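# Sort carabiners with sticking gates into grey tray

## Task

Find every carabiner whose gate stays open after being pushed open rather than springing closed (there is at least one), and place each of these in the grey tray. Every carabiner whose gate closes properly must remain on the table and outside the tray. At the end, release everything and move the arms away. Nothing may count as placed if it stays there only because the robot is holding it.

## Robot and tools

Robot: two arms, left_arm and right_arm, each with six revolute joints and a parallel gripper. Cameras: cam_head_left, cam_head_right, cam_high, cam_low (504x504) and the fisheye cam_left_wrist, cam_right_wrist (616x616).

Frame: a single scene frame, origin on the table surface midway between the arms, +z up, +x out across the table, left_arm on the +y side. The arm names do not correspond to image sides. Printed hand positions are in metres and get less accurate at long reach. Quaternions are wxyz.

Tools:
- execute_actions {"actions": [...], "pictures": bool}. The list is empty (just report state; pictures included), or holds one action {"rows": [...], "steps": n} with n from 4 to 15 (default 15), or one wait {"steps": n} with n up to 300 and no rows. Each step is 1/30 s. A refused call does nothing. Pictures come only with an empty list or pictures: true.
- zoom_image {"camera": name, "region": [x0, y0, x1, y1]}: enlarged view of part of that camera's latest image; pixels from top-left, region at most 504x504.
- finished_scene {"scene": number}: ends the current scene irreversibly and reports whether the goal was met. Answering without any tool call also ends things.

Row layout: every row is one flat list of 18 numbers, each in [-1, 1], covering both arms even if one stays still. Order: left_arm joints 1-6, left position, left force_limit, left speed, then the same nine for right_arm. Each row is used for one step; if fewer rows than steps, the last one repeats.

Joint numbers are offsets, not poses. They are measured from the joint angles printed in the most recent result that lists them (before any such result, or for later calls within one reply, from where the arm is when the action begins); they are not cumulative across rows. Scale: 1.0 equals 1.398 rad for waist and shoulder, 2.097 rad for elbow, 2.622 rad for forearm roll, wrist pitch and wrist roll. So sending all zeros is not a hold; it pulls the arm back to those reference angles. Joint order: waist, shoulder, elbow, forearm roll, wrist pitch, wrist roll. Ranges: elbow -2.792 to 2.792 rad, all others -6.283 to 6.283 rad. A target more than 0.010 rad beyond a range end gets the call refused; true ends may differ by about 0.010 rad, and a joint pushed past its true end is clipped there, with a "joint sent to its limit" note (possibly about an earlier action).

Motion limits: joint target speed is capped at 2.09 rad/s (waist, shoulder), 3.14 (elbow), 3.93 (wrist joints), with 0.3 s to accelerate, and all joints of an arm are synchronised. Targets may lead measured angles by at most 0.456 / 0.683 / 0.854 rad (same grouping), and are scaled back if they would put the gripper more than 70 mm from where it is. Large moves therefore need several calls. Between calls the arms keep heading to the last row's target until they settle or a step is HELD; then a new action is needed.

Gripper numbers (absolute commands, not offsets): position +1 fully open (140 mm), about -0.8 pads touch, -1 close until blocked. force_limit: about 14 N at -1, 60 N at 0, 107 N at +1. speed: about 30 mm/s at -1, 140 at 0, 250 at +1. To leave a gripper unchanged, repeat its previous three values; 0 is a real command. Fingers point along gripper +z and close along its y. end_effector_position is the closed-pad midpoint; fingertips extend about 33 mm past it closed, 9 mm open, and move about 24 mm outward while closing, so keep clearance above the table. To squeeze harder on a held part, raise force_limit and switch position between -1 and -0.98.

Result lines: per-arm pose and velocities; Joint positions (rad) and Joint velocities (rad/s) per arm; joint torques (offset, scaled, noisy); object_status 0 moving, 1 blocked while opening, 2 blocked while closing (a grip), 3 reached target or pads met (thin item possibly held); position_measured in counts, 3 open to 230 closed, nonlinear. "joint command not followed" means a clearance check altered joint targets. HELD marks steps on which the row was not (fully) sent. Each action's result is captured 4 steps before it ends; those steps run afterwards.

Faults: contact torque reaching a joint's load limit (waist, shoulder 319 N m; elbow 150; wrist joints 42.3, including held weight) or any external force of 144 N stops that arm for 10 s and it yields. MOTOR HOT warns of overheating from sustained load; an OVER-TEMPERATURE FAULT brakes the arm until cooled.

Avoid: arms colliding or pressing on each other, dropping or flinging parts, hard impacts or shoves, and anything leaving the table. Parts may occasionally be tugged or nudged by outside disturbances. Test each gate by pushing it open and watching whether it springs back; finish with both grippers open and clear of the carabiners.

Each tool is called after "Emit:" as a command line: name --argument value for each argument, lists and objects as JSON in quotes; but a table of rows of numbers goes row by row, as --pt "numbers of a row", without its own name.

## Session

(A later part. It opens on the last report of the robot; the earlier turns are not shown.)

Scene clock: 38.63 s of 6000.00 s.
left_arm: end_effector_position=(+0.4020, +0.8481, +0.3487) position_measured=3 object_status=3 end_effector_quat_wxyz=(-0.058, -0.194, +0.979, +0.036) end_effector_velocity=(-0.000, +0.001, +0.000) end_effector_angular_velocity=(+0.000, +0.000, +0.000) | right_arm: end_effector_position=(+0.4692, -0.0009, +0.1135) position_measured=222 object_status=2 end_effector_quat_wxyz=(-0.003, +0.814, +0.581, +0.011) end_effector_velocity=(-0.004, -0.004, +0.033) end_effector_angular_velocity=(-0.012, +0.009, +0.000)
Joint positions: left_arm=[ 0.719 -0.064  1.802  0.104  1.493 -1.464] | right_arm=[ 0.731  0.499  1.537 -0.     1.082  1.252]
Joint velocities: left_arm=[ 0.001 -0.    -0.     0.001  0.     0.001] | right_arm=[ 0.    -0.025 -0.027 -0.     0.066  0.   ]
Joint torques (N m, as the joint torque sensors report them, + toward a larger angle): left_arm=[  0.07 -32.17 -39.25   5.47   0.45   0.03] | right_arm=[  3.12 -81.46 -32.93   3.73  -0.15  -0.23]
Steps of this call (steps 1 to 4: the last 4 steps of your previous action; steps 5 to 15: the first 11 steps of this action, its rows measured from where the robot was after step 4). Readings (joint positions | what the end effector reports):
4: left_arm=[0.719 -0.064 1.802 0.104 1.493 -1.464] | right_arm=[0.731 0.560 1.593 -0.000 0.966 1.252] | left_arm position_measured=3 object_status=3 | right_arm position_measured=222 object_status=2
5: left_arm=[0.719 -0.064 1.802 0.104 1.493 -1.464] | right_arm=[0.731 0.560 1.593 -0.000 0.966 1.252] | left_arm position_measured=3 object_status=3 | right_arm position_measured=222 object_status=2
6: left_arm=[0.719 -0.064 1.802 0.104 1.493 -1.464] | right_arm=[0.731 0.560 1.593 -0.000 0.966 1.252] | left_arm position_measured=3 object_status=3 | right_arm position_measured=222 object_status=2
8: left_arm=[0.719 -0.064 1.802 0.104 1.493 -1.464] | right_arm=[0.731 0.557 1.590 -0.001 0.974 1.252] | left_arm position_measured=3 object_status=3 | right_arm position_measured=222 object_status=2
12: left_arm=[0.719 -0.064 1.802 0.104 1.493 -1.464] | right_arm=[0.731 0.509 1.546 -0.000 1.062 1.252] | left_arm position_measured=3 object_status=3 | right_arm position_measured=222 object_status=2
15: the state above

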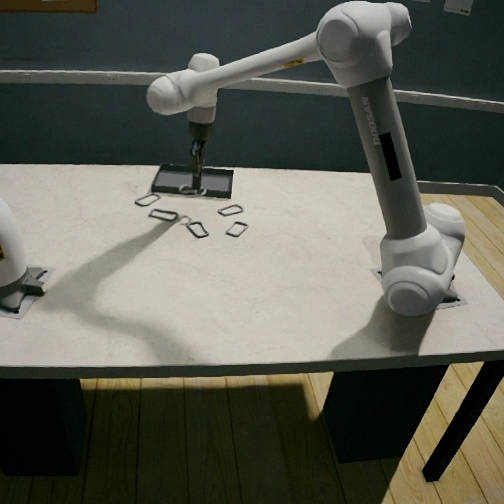

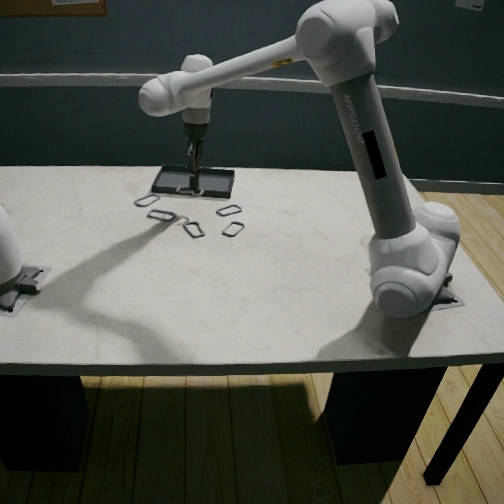

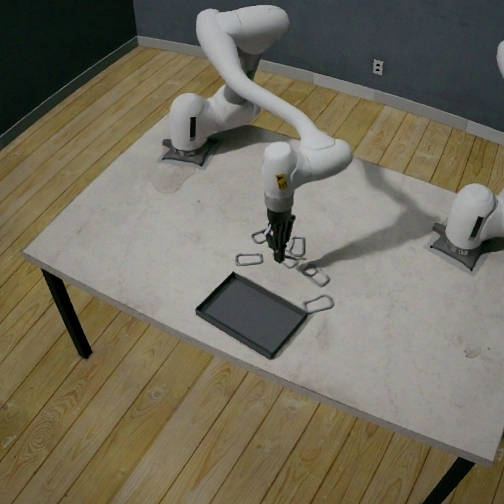

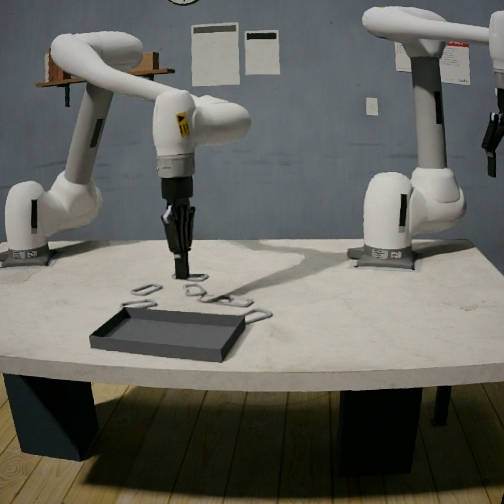

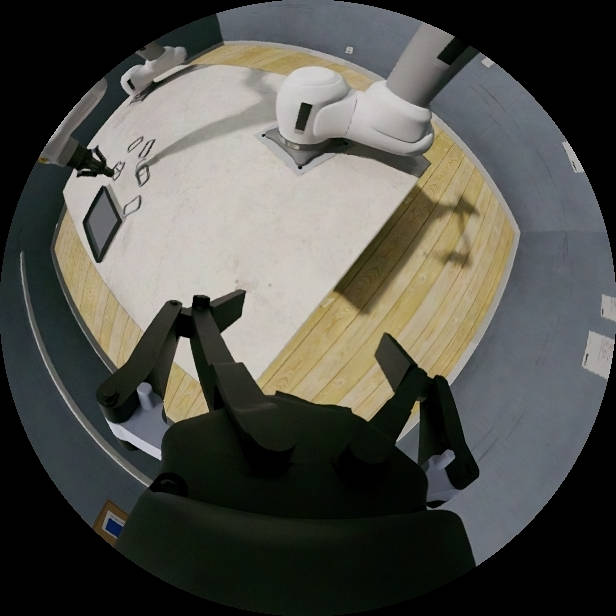

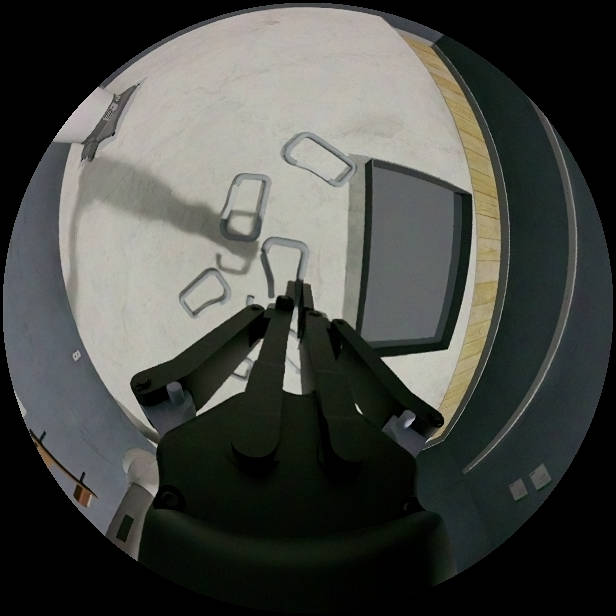

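Emit:
execute_actions --actions '[{"rows":[[0,0,0,0,0,0,1,-0.3,0.6,-0.124,0.088,-0.109,0,0.040,-0.066,-1,-0.2,0.3]],"steps":15}]' --pictures false

Emit:
execute_actions --actions '[{"steps":8}]' --pictures true

Scene clock: 39.23 s of 6000.00 s.
left_arm: end_effector_position=(+0.4020, +0.8481, +0.3487) position_measured=3 object_status=3 end_effector_quat_wxyz=(-0.058, -0.194, +0.979, +0.036) end_effector_velocity=(-0.000, +0.000, -0.000) end_effector_angular_velocity=(+0.000, +0.000, +0.001) | right_arm: end_effector_position=(+0.6016, -0.0190, +0.1252) position_measured=222 object_status=2 end_effector_quat_wxyz=(-0.002, +0.814, +0.581, +0.012) end_effector_velocity=(+0.412, -0.103, +0.020) end_effector_angular_velocity=(-0.007, -0.008, -0.006)
Joint positions: left_arm=[ 0.719 -0.064  1.802  0.104  1.493 -1.464] | right_arm=[ 0.598  0.593  1.36  -0.     1.164  1.119]
Joint velocities: left_arm=[ 0.001  0.     0.     0.     0.    -0.   ] | right_arm=[-0.417  0.3   -0.538 -0.001  0.237 -0.411]
Joint torques (N m, as the joint torque sensors report them, + toward a larger angle): left_arm=[  0.18 -31.86 -39.49   5.48   0.45   0.02] | right_arm=[  2.24 -98.67 -36.67   4.13  -0.04  -0.25]
Steps of this call (steps 1 to 4: the last 4 steps of your previous action; steps 5 to 7: the robot went on to your last target; steps 8 to 18: the first 11 steps of this action). Readings (joint positions | what the end effector reports):
8: left_arm=[0.719 -0.064 1.802 0.104 1.493 -1.464] | right_arm=[0.731 0.497 1.534 -0.000 1.087 1.252] | left_arm position_measured=3 object_status=3 | right_arm position_measured=222 object_status=2
9: left_arm=[0.719 -0.064 1.802 0.104 1.493 -1.464] | right_arm=[0.728 0.500 1.530 -0.000 1.089 1.248] | left_arm position_measured=3 object_status=3 | right_arm position_measured=222 object_status=2
11: left_arm=[0.719 -0.064 1.802 0.104 1.493 -1.464] | right_arm=[0.701 0.520 1.493 -0.000 1.105 1.220] | left_arm position_measured=3 object_status=3 | right_arm position_measured=222 object_status=2
15: left_arm=[0.719 -0.064 1.802 0.104 1.493 -1.464] | right_arm=[0.641 0.563 1.416 -0.000 1.140 1.161] | left_arm position_measured=3 object_status=3 | right_arm position_measured=222 object_status=2
18: the state above

Scene clock: 39.50 s of 6000.00 s.
left_arm: end_effector_position=(+0.4020, +0.8481, +0.3487) position_measured=3 object_status=3 end_effector_quat_wxyz=(-0.058, -0.194, +0.979, +0.036) end_effector_velocity=(+0.001, -0.000, -0.001) end_effector_angular_velocity=(-0.001, +0.002, -0.000) | right_arm: end_effector_position=(+0.6404, -0.0299, +0.1270) position_measured=222 object_status=2 end_effector_quat_wxyz=(-0.001, +0.814, +0.580, +0.012) end_effector_velocity=(+0.009, -0.002, -0.000) end_effector_angular_velocity=(-0.001, +0.000, +0.002)
Joint positions: left_arm=[ 0.719 -0.064  1.802  0.104  1.493 -1.464] | right_arm=[ 0.559  0.622  1.309 -0.     1.187  1.079]
Joint velocities: left_arm=[-0.002  0.002 -0.     0.    -0.    -0.001] | right_arm=[-0.009  0.008 -0.013 -0.     0.006 -0.011]
Joint torques (N m, as the joint torque sensors report them, + toward a larger angle): left_arm=[ -0.23 -31.82 -39.32   5.46   0.36  -0.03] | right_arm=[   1.78 -103.17  -38.42    4.25   -0.3    -0.36]
Kept back: nothing.
Steps of this call (steps 1 to 4: the last 4 steps of your previous action; steps 5 to 8: the robot went on to your last target). Readings (joint positions | what the end effector reports):
1: left_arm=[0.719 -0.064 1.802 0.104 1.493 -1.464] | right_arm=[0.585 0.603 1.343 -0.000 1.172 1.105] | left_arm position_measured=3 object_status=3 | right_arm position_measured=222 object_status=2
2: left_arm=[0.719 -0.064 1.802 0.104 1.493 -1.464] | right_arm=[0.574 0.611 1.329 -0.000 1.178 1.095] | left_arm position_measured=3 object_status=3 | right_arm position_measured=222 object_status=2
4: left_arm=[0.719 -0.064 1.802 0.104 1.493 -1.464] | right_arm=[0.562 0.619 1.315 -0.000 1.184 1.084] | left_arm position_measured=3 object_status=3 | right_arm position_measured=222 object_status=2
8: the state above

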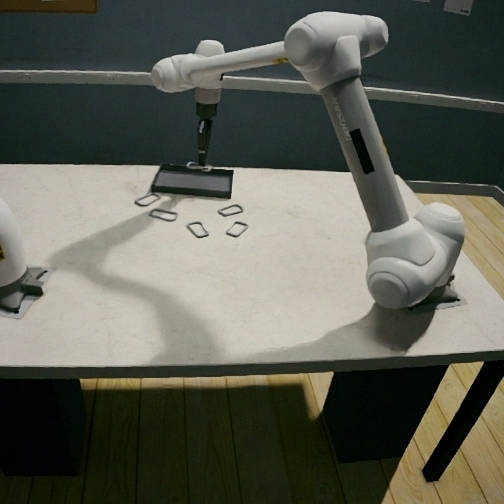

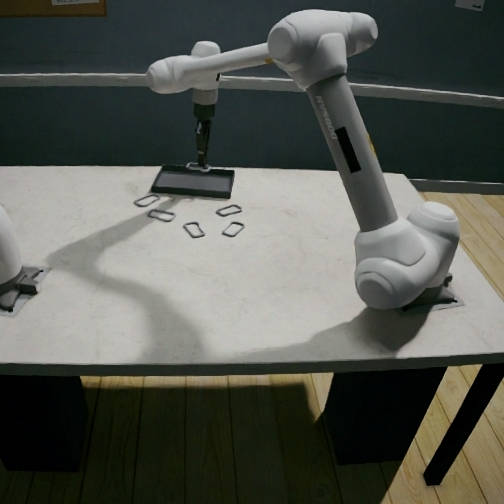

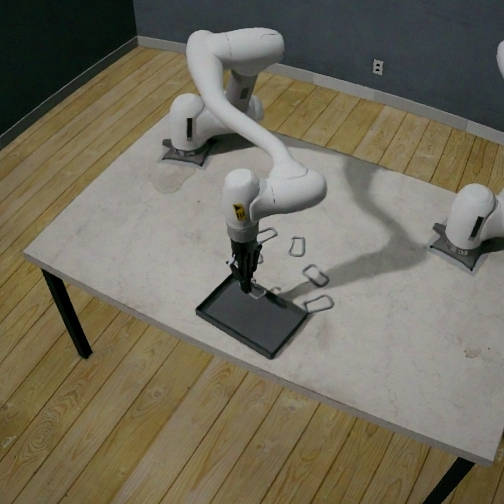

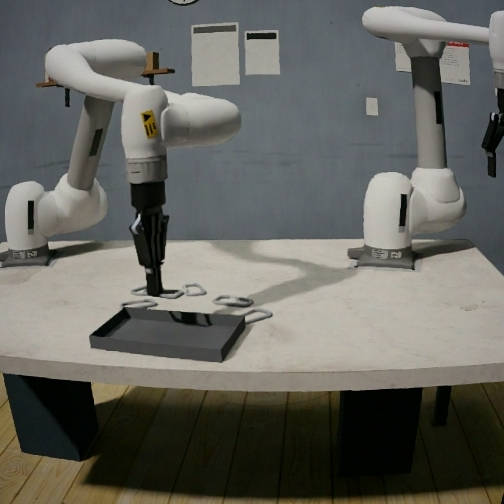

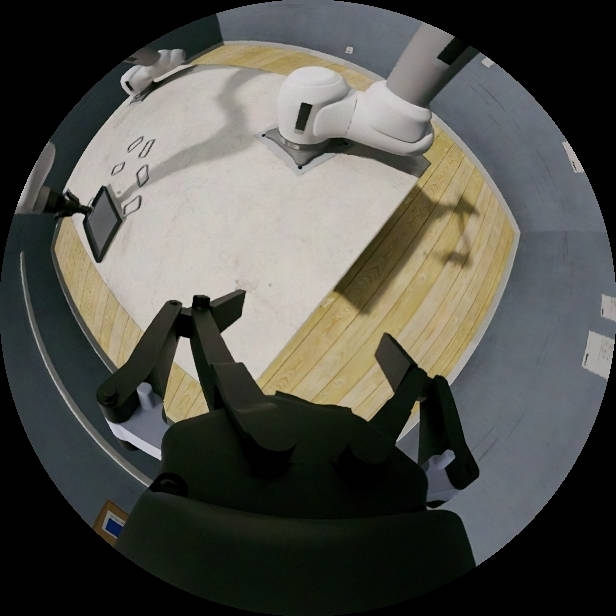

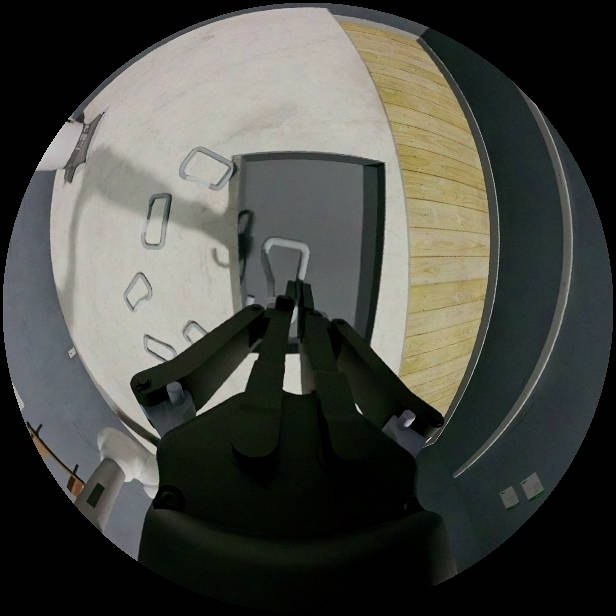

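Emit:
execute_actions --actions '[{"rows":[[0,0,0,0,0,0,1,-0.3,0.6,-0.01,0.0625,-0.0143,0,-0.022,-0.005,-1,-0.2,0.3]],"steps":15}]' --pictures false

Emit:
execute_actions --actions '[{"rows":[[0,0,0,0,0,0,1,-0.3,0.6,0,0,0,0,0,0,-0.3,0,0.6]],"steps":12}]' --pictures true

Scene clock: 40.07 s of 6000.00 s.
left_arm: end_effector_position=(+0.4020, +0.8481, +0.3487) position_measured=3 object_status=3 end_effector_quat_wxyz=(-0.058, -0.194, +0.979, +0.036) end_effector_velocity=(+0.001, -0.001, +0.000) end_effector_angular_velocity=(+0.000, -0.001, -0.004) | right_arm: end_effector_position=(+0.6715, -0.0184, +0.0648) position_measured=222 object_status=2 end_effector_quat_wxyz=(-0.001, +0.814, +0.580, +0.012) end_effector_velocity=(+0.004, +0.002, -0.007) end_effector_angular_velocity=(+0.002, -0.003, +0.000)
Joint positions: left_arm=[ 0.719 -0.064  1.802  0.104  1.493 -1.464] | right_arm=[ 0.545  0.708  1.279 -0.     1.13   1.066]
Joint velocities: left_arm=[-0.003 -0.001  0.    -0.     0.     0.001] | right_arm=[-0.001  0.009 -0.003 -0.    -0.01  -0.002]
Joint torques (N m, as the joint torque sensors report them, + toward a larger angle): left_arm=[  0.36 -32.82 -39.33   5.5    0.29   0.06] | right_arm=[   2.97 -108.37  -37.18    4.     -0.14    0.16]
Steps of this call (steps 1 to 6: the robot went on to your last target; steps 7 to 17: the first 11 steps of this action). Readings (joint positions | what the end effector reports):
7: left_arm=[0.719 -0.064 1.802 0.104 1.493 -1.464] | right_arm=[0.558 0.623 1.308 -0.000 1.187 1.079] | left_arm position_measured=3 object_status=3 | right_arm position_measured=222 object_status=2
8: left_arm=[0.719 -0.064 1.802 0.104 1.493 -1.464] | right_arm=[0.557 0.626 1.307 -0.000 1.185 1.078] | left_arm position_measured=3 object_status=3 | right_arm position_measured=222 object_status=2
10: left_arm=[0.719 -0.064 1.802 0.104 1.493 -1.464] | right_arm=[0.553 0.655 1.297 -0.000 1.165 1.074] | left_arm position_measured=3 object_status=3 | right_arm position_measured=222 object_status=2
14: left_arm=[0.719 -0.064 1.802 0.104 1.493 -1.464] | right_arm=[0.545 0.705 1.281 -0.000 1.133 1.067] | left_arm position_measured=3 object_status=3 | right_arm position_measured=222 object_status=2
17: the state above

Scene clock: 40.47 s of 6000.00 s.
left_arm: end_effector_position=(+0.4020, +0.8481, +0.3487) position_measured=3 object_status=3 end_effector_quat_wxyz=(-0.058, -0.194, +0.979, +0.036) end_effector_velocity=(-0.000, +0.000, +0.000) end_effector_angular_velocity=(+0.001, -0.000, +0.001) | right_arm: end_effector_position=(+0.6718, -0.0183, +0.0640) position_measured=167 object_status=0 end_effector_quat_wxyz=(-0.001, +0.814, +0.580, +0.012) end_effector_velocity=(+0.001, +0.000, +0.002) end_effector_angular_velocity=(+0.001, -0.002, +0.001)
Joint positions: left_arm=[ 0.719 -0.064  1.802  0.104  1.493 -1.464] | right_arm=[ 0.545  0.709  1.279 -0.     1.129  1.066]
Joint velocities: left_arm=[ 0.    -0.    -0.     0.     0.    -0.001] | right_arm=[-0.    -0.001 -0.001 -0.001 -0.    -0.001]
Joint torques (N m, as the joint torque sensors report them, + toward a larger angle): left_arm=[  0.12 -32.53 -39.13   5.51   0.45   0.08] | right_arm=[   3.75 -107.79  -37.16    4.22   -0.15   -0.12]
Steps of this call (steps 1 to 4: the last 4 steps of your previous action; steps 5 to 12: the first 8 steps of this action, its rows measured from where the robot was after step 4). Readings (joint positions | what the end effector reports):
4: left_arm=[0.719 -0.064 1.802 0.104 1.493 -1.464] | right_arm=[0.545 0.709 1.279 -0.000 1.129 1.066] | left_arm position_measured=3 object_status=3 | right_arm position_measured=222 object_status=2
5: left_arm=[0.719 -0.064 1.802 0.104 1.493 -1.464] | right_arm=[0.545 0.709 1.279 -0.000 1.129 1.066] | left_arm position_measured=3 object_status=3 | right_arm position_measured=222 object_status=0
6: left_arm=[0.719 -0.064 1.802 0.104 1.493 -1.464] | right_arm=[0.545 0.709 1.279 -0.000 1.129 1.066] | left_arm position_measured=3 object_status=3 | right_arm position_measured=222 object_status=0
8: left_arm=[0.719 -0.064 1.802 0.104 1.493 -1.464] | right_arm=[0.545 0.709 1.279 -0.000 1.129 1.066] | left_arm position_measured=3 object_status=3 | right_arm position_measured=200 object_status=0
12: the state above

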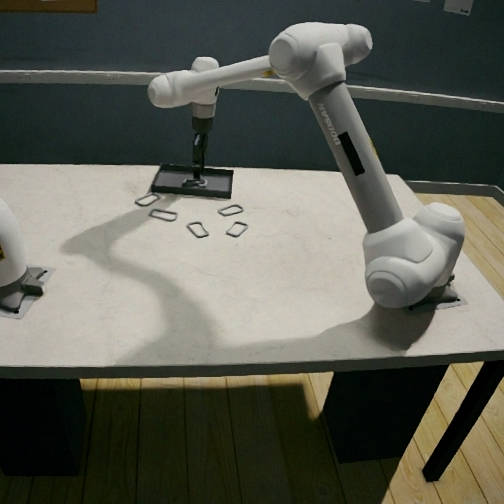

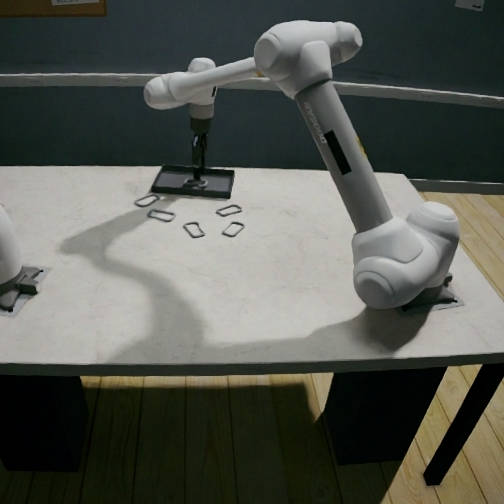

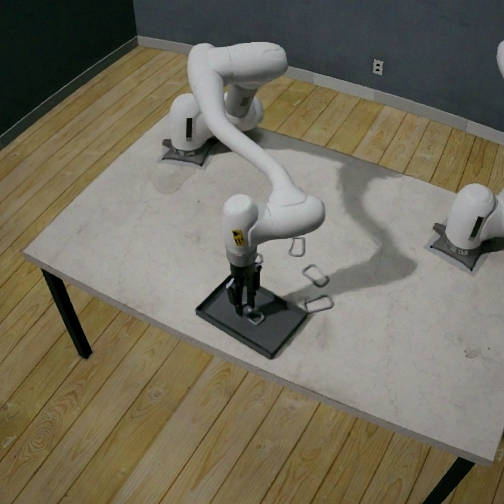

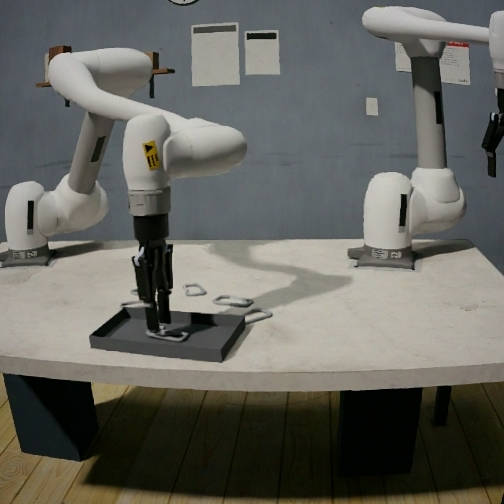

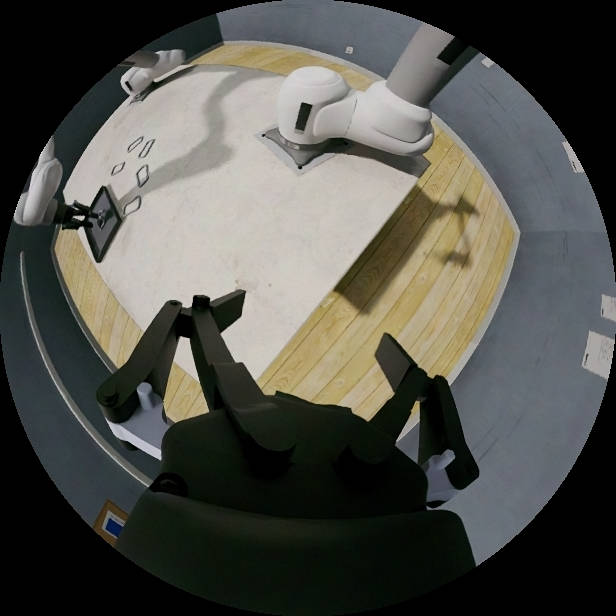

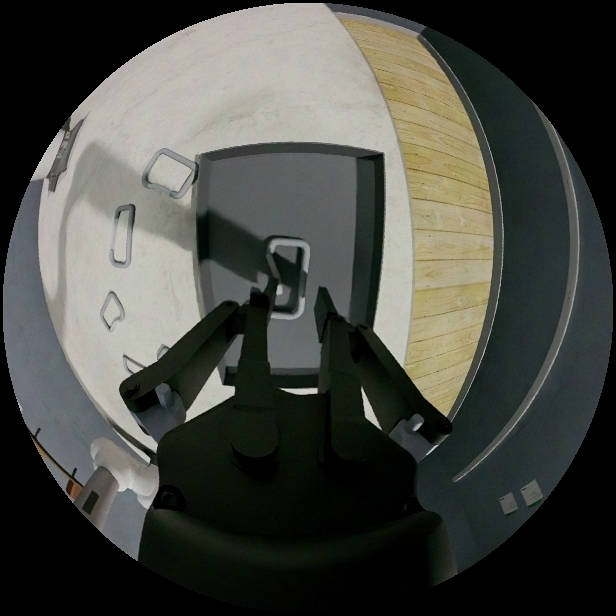

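Emit:
execute_actions --actions '[{"rows":[[0,0,0,0,0,0,1,-0.3,0.6,0,-0.036,-0.022,0,0.037,0,0.1,0,0.6],[0,0,0,0,0,0,1,-0.3,0.6,0,-0.036,-0.022,0,0.037,0,0.1,0,0.6],[0,0,0,0,0,0,1,-0.3,0.6,0,-0.036,-0.022,0,0.037,0,0.1,0,0.6],[0,0,0,0,0,0,1,-0.3,0.6,0,-0.036,-0.022,0,0.037,0,0.1,0,0.6],[0,0,0,0,0,0,1,-0.3,0.6,0,-0.036,-0.022,0,0.037,0,0.1,0,0.6],[0,0,0,0,0,0,1,-0.3,0.6,0.083,-0.235,0.236,0,-0.063,-0.254,0.1,0,0.6]],"steps":15}]' --pictures false

Emit:
execute_actions --actions '[{"steps":20}]' --pictures true

Scene clock: 41.27 s of 6000.00 s.
left_arm: end_effector_position=(+0.4020, +0.8481, +0.3487) position_measured=3 object_status=3 end_effector_quat_wxyz=(-0.058, -0.194, +0.979, +0.036) end_effector_velocity=(-0.000, +0.000, -0.001) end_effector_angular_velocity=(-0.001, +0.000, +0.002) | right_arm: end_effector_position=(+0.6241, -0.0316, +0.1267) position_measured=117 object_status=0 end_effector_quat_wxyz=(-0.001, +0.763, +0.646, +0.015) end_effector_velocity=(-0.417, -0.144, -0.140) end_effector_angular_velocity=(-0.098, +0.045, +1.430)
Joint positions: left_arm=[ 0.719 -0.064  1.802  0.104  1.493 -1.464] | right_arm=[ 0.57   0.599  1.348 -0.     1.165  0.925]
Joint velocities: left_arm=[ 0.002  0.001 -0.    -0.001  0.    -0.001] | right_arm=[ 0.209 -0.472  1.057 -0.004 -0.485 -1.22 ]
Joint torques (N m, as the joint torque sensors report them, + toward a larger angle): left_arm=[ -0.91 -32.34 -39.1    5.44   0.41  -0.04] | right_arm=[  -6.84 -100.01  -41.44    4.6    -0.63   -0.53]
Steps of this call (steps 1 to 4: the last 4 steps of your previous action; steps 5 to 13: the robot went on to your last target; steps 14 to 24: the first 11 steps of this action). Readings (joint positions | what the end effector reports):
14: left_arm=[0.719 -0.064 1.802 0.104 1.493 -1.464] | right_arm=[0.545 0.709 1.279 -0.000 1.129 1.066] | left_arm position_measured=3 object_status=3 | right_arm position_measured=167 object_status=0
15: left_arm=[0.719 -0.064 1.802 0.104 1.493 -1.464] | right_arm=[0.545 0.706 1.276 -0.001 1.137 1.066] | left_arm position_measured=3 object_status=3 | right_arm position_measured=163 object_status=0
17: left_arm=[0.719 -0.064 1.802 0.104 1.493 -1.464] | right_arm=[0.545 0.683 1.254 -0.001 1.181 1.066] | left_arm position_measured=3 object_status=3 | right_arm position_measured=141 object_status=0
21: left_arm=[0.719 -0.064 1.802 0.104 1.493 -1.464] | right_arm=[0.549 0.648 1.253 -0.000 1.210 1.042] | left_arm position_measured=3 object_status=3 | right_arm position_measured=117 object_status=0
24: the state above

Scene clock: 41.93 s of 6000.00 s.
left_arm: end_effector_position=(+0.4020, +0.8481, +0.3487) position_measured=3 object_status=3 end_effector_quat_wxyz=(-0.058, -0.194, +0.979, +0.036) end_effector_velocity=(+0.000, +0.000, -0.001) end_effector_angular_velocity=(-0.000, +0.001, -0.001) | right_arm: end_effector_position=(+0.4491, -0.1096, +0.0877) position_measured=117 object_status=3 end_effector_quat_wxyz=(+0.002, +0.533, +0.846, +0.011) end_effector_velocity=(-0.006, -0.003, +0.000) end_effector_angular_velocity=(+0.002, -0.001, +0.020)
Joint positions: left_arm=[ 0.719 -0.064  1.802  0.104  1.493 -1.464] | right_arm=[ 0.66   0.381  1.773 -0.     0.965  0.402]
Joint velocities: left_arm=[-0.     0.001  0.     0.001  0.     0.   ] | right_arm=[ 0.003 -0.011  0.015  0.001 -0.007 -0.017]
Joint torques (N m, as the joint torque sensors report them, + toward a larger angle): left_arm=[  0.1  -32.29 -39.22   5.44   0.43   0.06] | right_arm=[  3.59 -75.31 -34.71   3.75  -0.04  -0.27]
Kept back: nothing.
Steps of this call (steps 1 to 4: the last 4 steps of your previous action; steps 5 to 20: the robot went on to your last target). Readings (joint positions | what the end effector reports):
1: left_arm=[0.719 -0.064 1.802 0.104 1.493 -1.464] | right_arm=[0.577 0.583 1.382 -0.000 1.149 0.884] | left_arm position_measured=3 object_status=3 | right_arm position_measured=117 object_status=3
2: left_arm=[0.719 -0.064 1.802 0.104 1.493 -1.464] | right_arm=[0.583 0.567 1.412 -0.000 1.134 0.846] | left_arm position_measured=3 object_status=3 | right_arm position_measured=117 object_status=3
4: left_arm=[0.719 -0.064 1.802 0.104 1.493 -1.464] | right_arm=[0.596 0.535 1.473 -0.000 1.106 0.771] | left_arm position_measured=3 object_status=3 | right_arm position_measured=117 object_status=3
8: left_arm=[0.719 -0.064 1.802 0.104 1.493 -1.464] | right_arm=[0.621 0.475 1.591 -0.000 1.050 0.626] | left_arm position_measured=3 object_status=3 | right_arm position_measured=117 object_status=3
20: the state above

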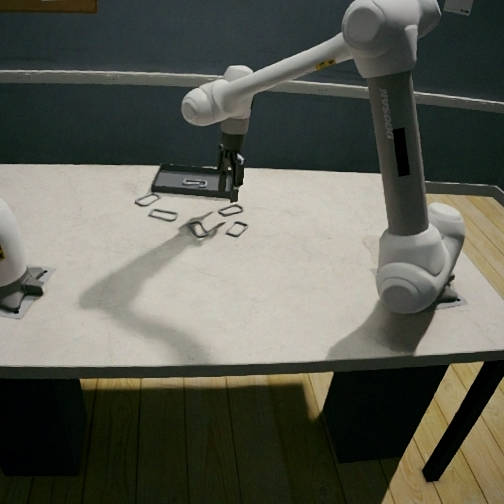

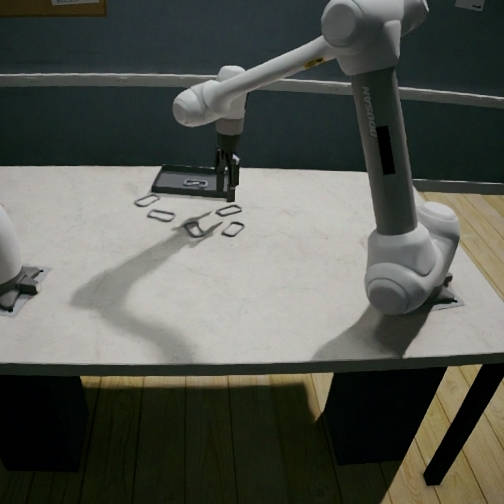

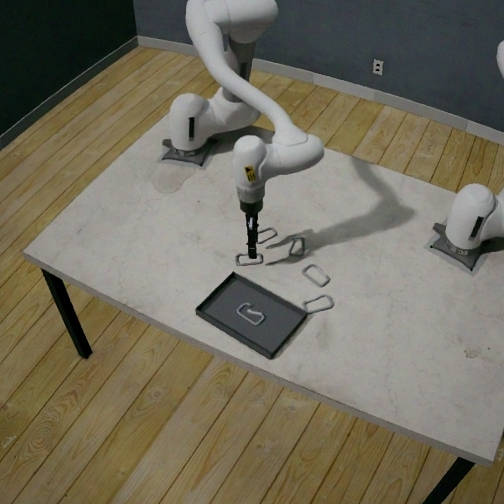

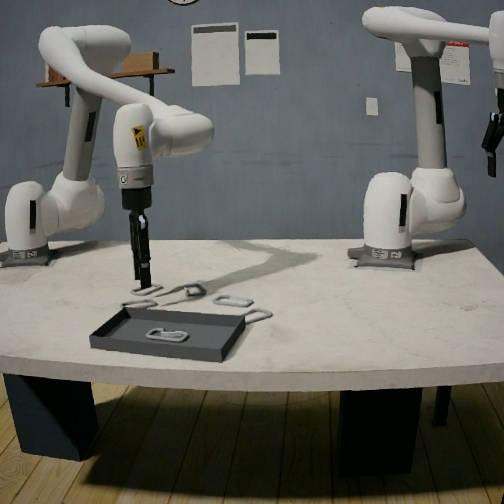

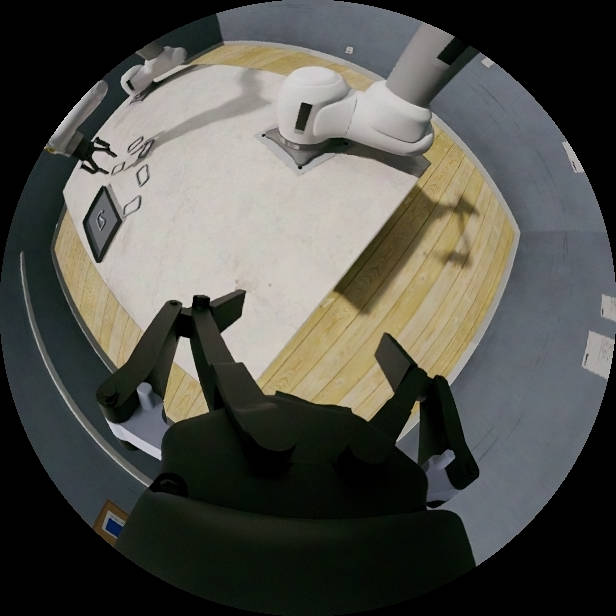

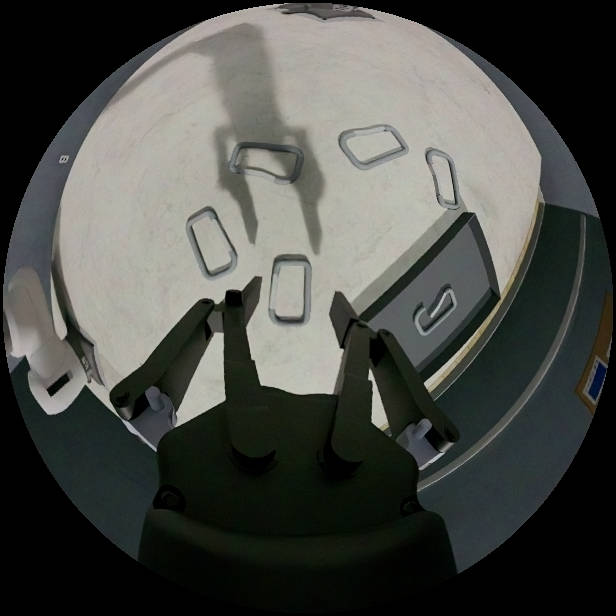

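Emit:
execute_actions --actions '[{"rows":[[0,0,0,0,0,0,1,-0.3,0.6,0.0047,0.0088,0.0217,0,-0.0221,0.0025,0.1,0,0.6]],"steps":15}]' --pictures false

Emit:
execute_actions --actions '[{"steps":5}]' --pictures true

Emit:
zoom_image --camera "cam_right_wrist" --region '[210,220,450,400]'

Scene clock: 42.67 s of 6000.00 s.
left_arm: end_effector_position=(+0.4020, +0.8481, +0.3487) position_measured=3 object_status=3 end_effector_quat_wxyz=(-0.058, -0.194, +0.979, +0.036) end_effector_velocity=(-0.000, +0.001, -0.000) end_effector_angular_velocity=(+0.000, +0.001, +0.003) | right_arm: end_effector_position=(+0.4382, -0.1153, +0.0588) position_measured=117 object_status=3 end_effector_quat_wxyz=(+0.002, +0.532, +0.846, +0.011) end_effector_velocity=(-0.002, -0.001, -0.004) end_effector_angular_velocity=(+0.001, +0.000, -0.002)
Joint positions: left_arm=[ 0.719 -0.064  1.802  0.104  1.493 -1.464] | right_arm=[ 0.667  0.393  1.818 -0.001  0.907  0.408]
Joint velocities: left_arm=[ 0.001  0.001  0.     0.     0.    -0.002] | right_arm=[ 0.001  0.001  0.008  0.001 -0.009  0.002]
Joint torques (N m, as the joint torque sensors report them, + toward a larger angle): left_arm=[ -0.24 -31.89 -39.27   5.42   0.37   0.14] | right_arm=[  2.67 -73.43 -31.59   3.76  -0.15  -0.35]
Steps of this call (steps 1 to 11: the robot went on to your last target; steps 12 to 22: the first 11 steps of this action). Readings (joint positions | what the end effector reports):
12: left_arm=[0.719 -0.064 1.802 0.104 1.493 -1.464] | right_arm=[0.661 0.380 1.774 -0.000 0.964 0.400] | left_arm position_measured=3 object_status=3 | right_arm position_measured=117 object_status=3
13: left_arm=[0.719 -0.064 1.802 0.104 1.493 -1.464] | right_arm=[0.661 0.381 1.779 -0.000 0.957 0.401] | left_arm position_measured=3 object_status=3 | right_arm position_measured=117 object_status=3
15: left_arm=[0.719 -0.064 1.802 0.104 1.493 -1.464] | right_arm=[0.665 0.388 1.803 -0.001 0.928 0.405] | left_arm position_measured=3 object_status=3 | right_arm position_measured=117 object_status=3
19: left_arm=[0.719 -0.064 1.802 0.104 1.493 -1.464] | right_arm=[0.667 0.393 1.816 -0.001 0.909 0.408] | left_arm position_measured=3 object_status=3 | right_arm position_measured=117 object_status=3
22: the state above

Scene clock: 42.83 s of 6000.00 s.
left_arm: end_effector_position=(+0.4020, +0.8481, +0.3487) position_measured=3 object_status=3 end_effector_quat_wxyz=(-0.058, -0.194, +0.979, +0.036) end_effector_velocity=(+0.000, +0.000, -0.000) end_effector_angular_velocity=(-0.000, +0.000, +0.001) | right_arm: end_effector_position=(+0.4380, -0.1154, +0.0585) position_measured=117 object_status=3 end_effector_quat_wxyz=(+0.002, +0.533, +0.846, +0.011) end_effector_velocity=(-0.000, -0.000, +0.000) end_effector_angular_velocity=(+0.001, -0.000, -0.000)
Joint positions: left_arm=[ 0.719 -0.064  1.802  0.104  1.493 -1.464] | right_arm=[ 0.667  0.393  1.818 -0.     0.907  0.408]
Joint velocities: left_arm=[ 0.     0.001 -0.    -0.    -0.    -0.001] | right_arm=[ 0.    -0.001  0.001  0.001 -0.001 -0.   ]
Joint torques (N m, as the joint torque sensors report them, + toward a larger angle): left_arm=[ -0.25 -32.   -39.04   5.47   0.39   0.1 ] | right_arm=[  3.2  -74.16 -32.23   3.5    0.09  -0.14]
Kept back: nothing.
Steps of this call (steps 1 to 4: the last 4 steps of your previous action; step 5: the robot went on to your last target). Readings (joint positions | what the end effector reports):
1: left_arm=[0.719 -0.064 1.802 0.104 1.493 -1.464] | right_arm=[0.667 0.393 1.818 -0.000 0.907 0.408] | left_arm position_measured=3 object_status=3 | right_arm position_measured=117 object_status=3
2: left_arm=[0.719 -0.064 1.802 0.104 1.493 -1.464] | right_arm=[0.667 0.393 1.818 -0.000 0.907 0.408] | left_arm position_measured=3 object_status=3 | right_arm position_measured=117 object_status=3
4: left_arm=[0.719 -0.064 1.802 0.104 1.493 -1.464] | right_arm=[0.667 0.393 1.818 -0.000 0.907 0.408] | left_arm position_measured=3 object_status=3 | right_arm position_measured=117 object_status=3
5: the state above

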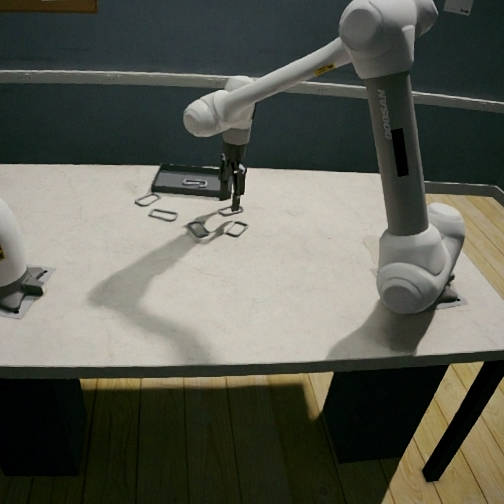

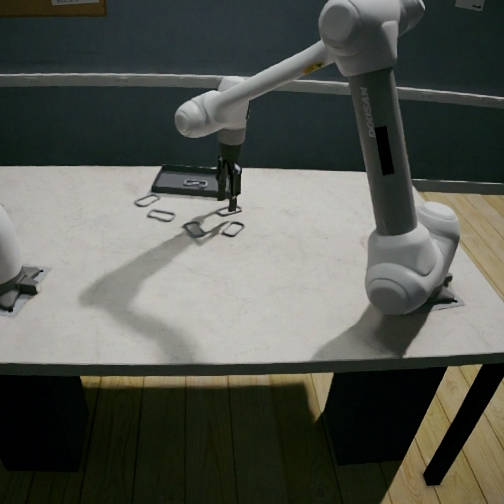

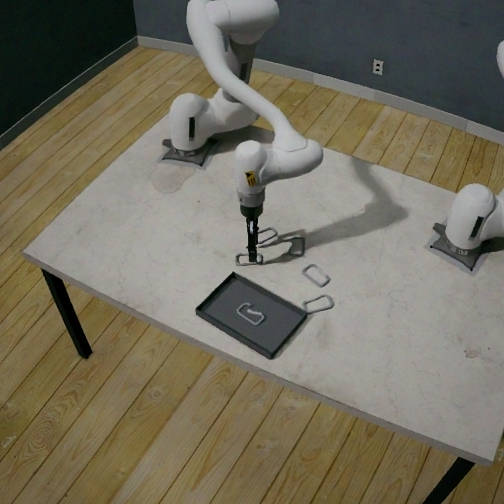

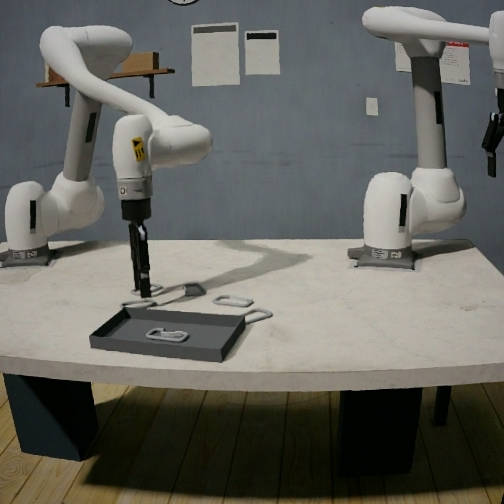

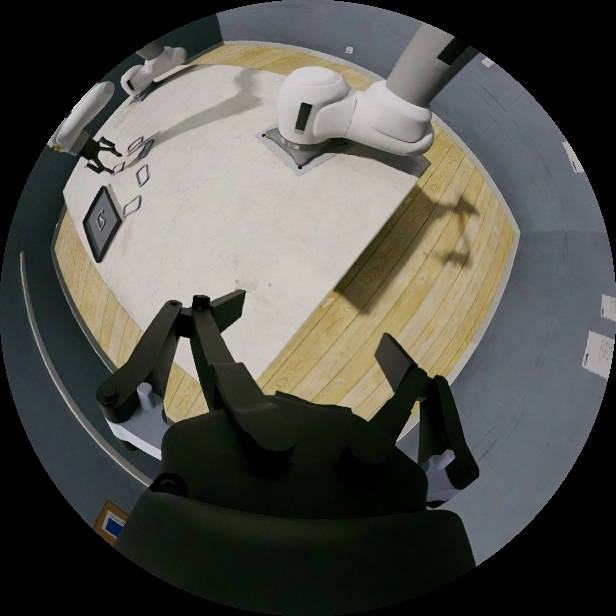

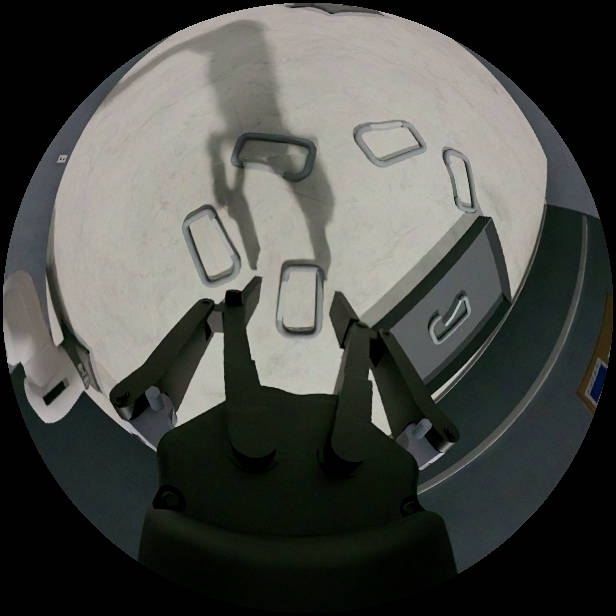

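Region (210, 220, 450, 400) of cam_right_wrist's 616x616 image, scaled by 2.100, with more detail than that image has; it fills the top 378 rows of this view, and the rest is white.

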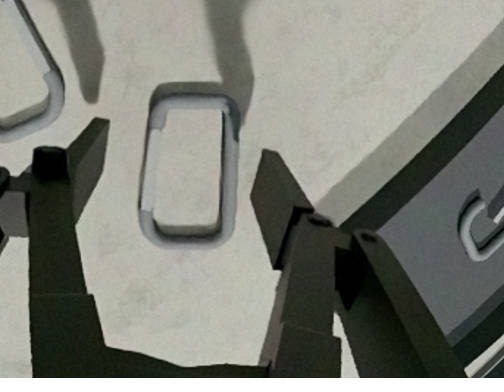

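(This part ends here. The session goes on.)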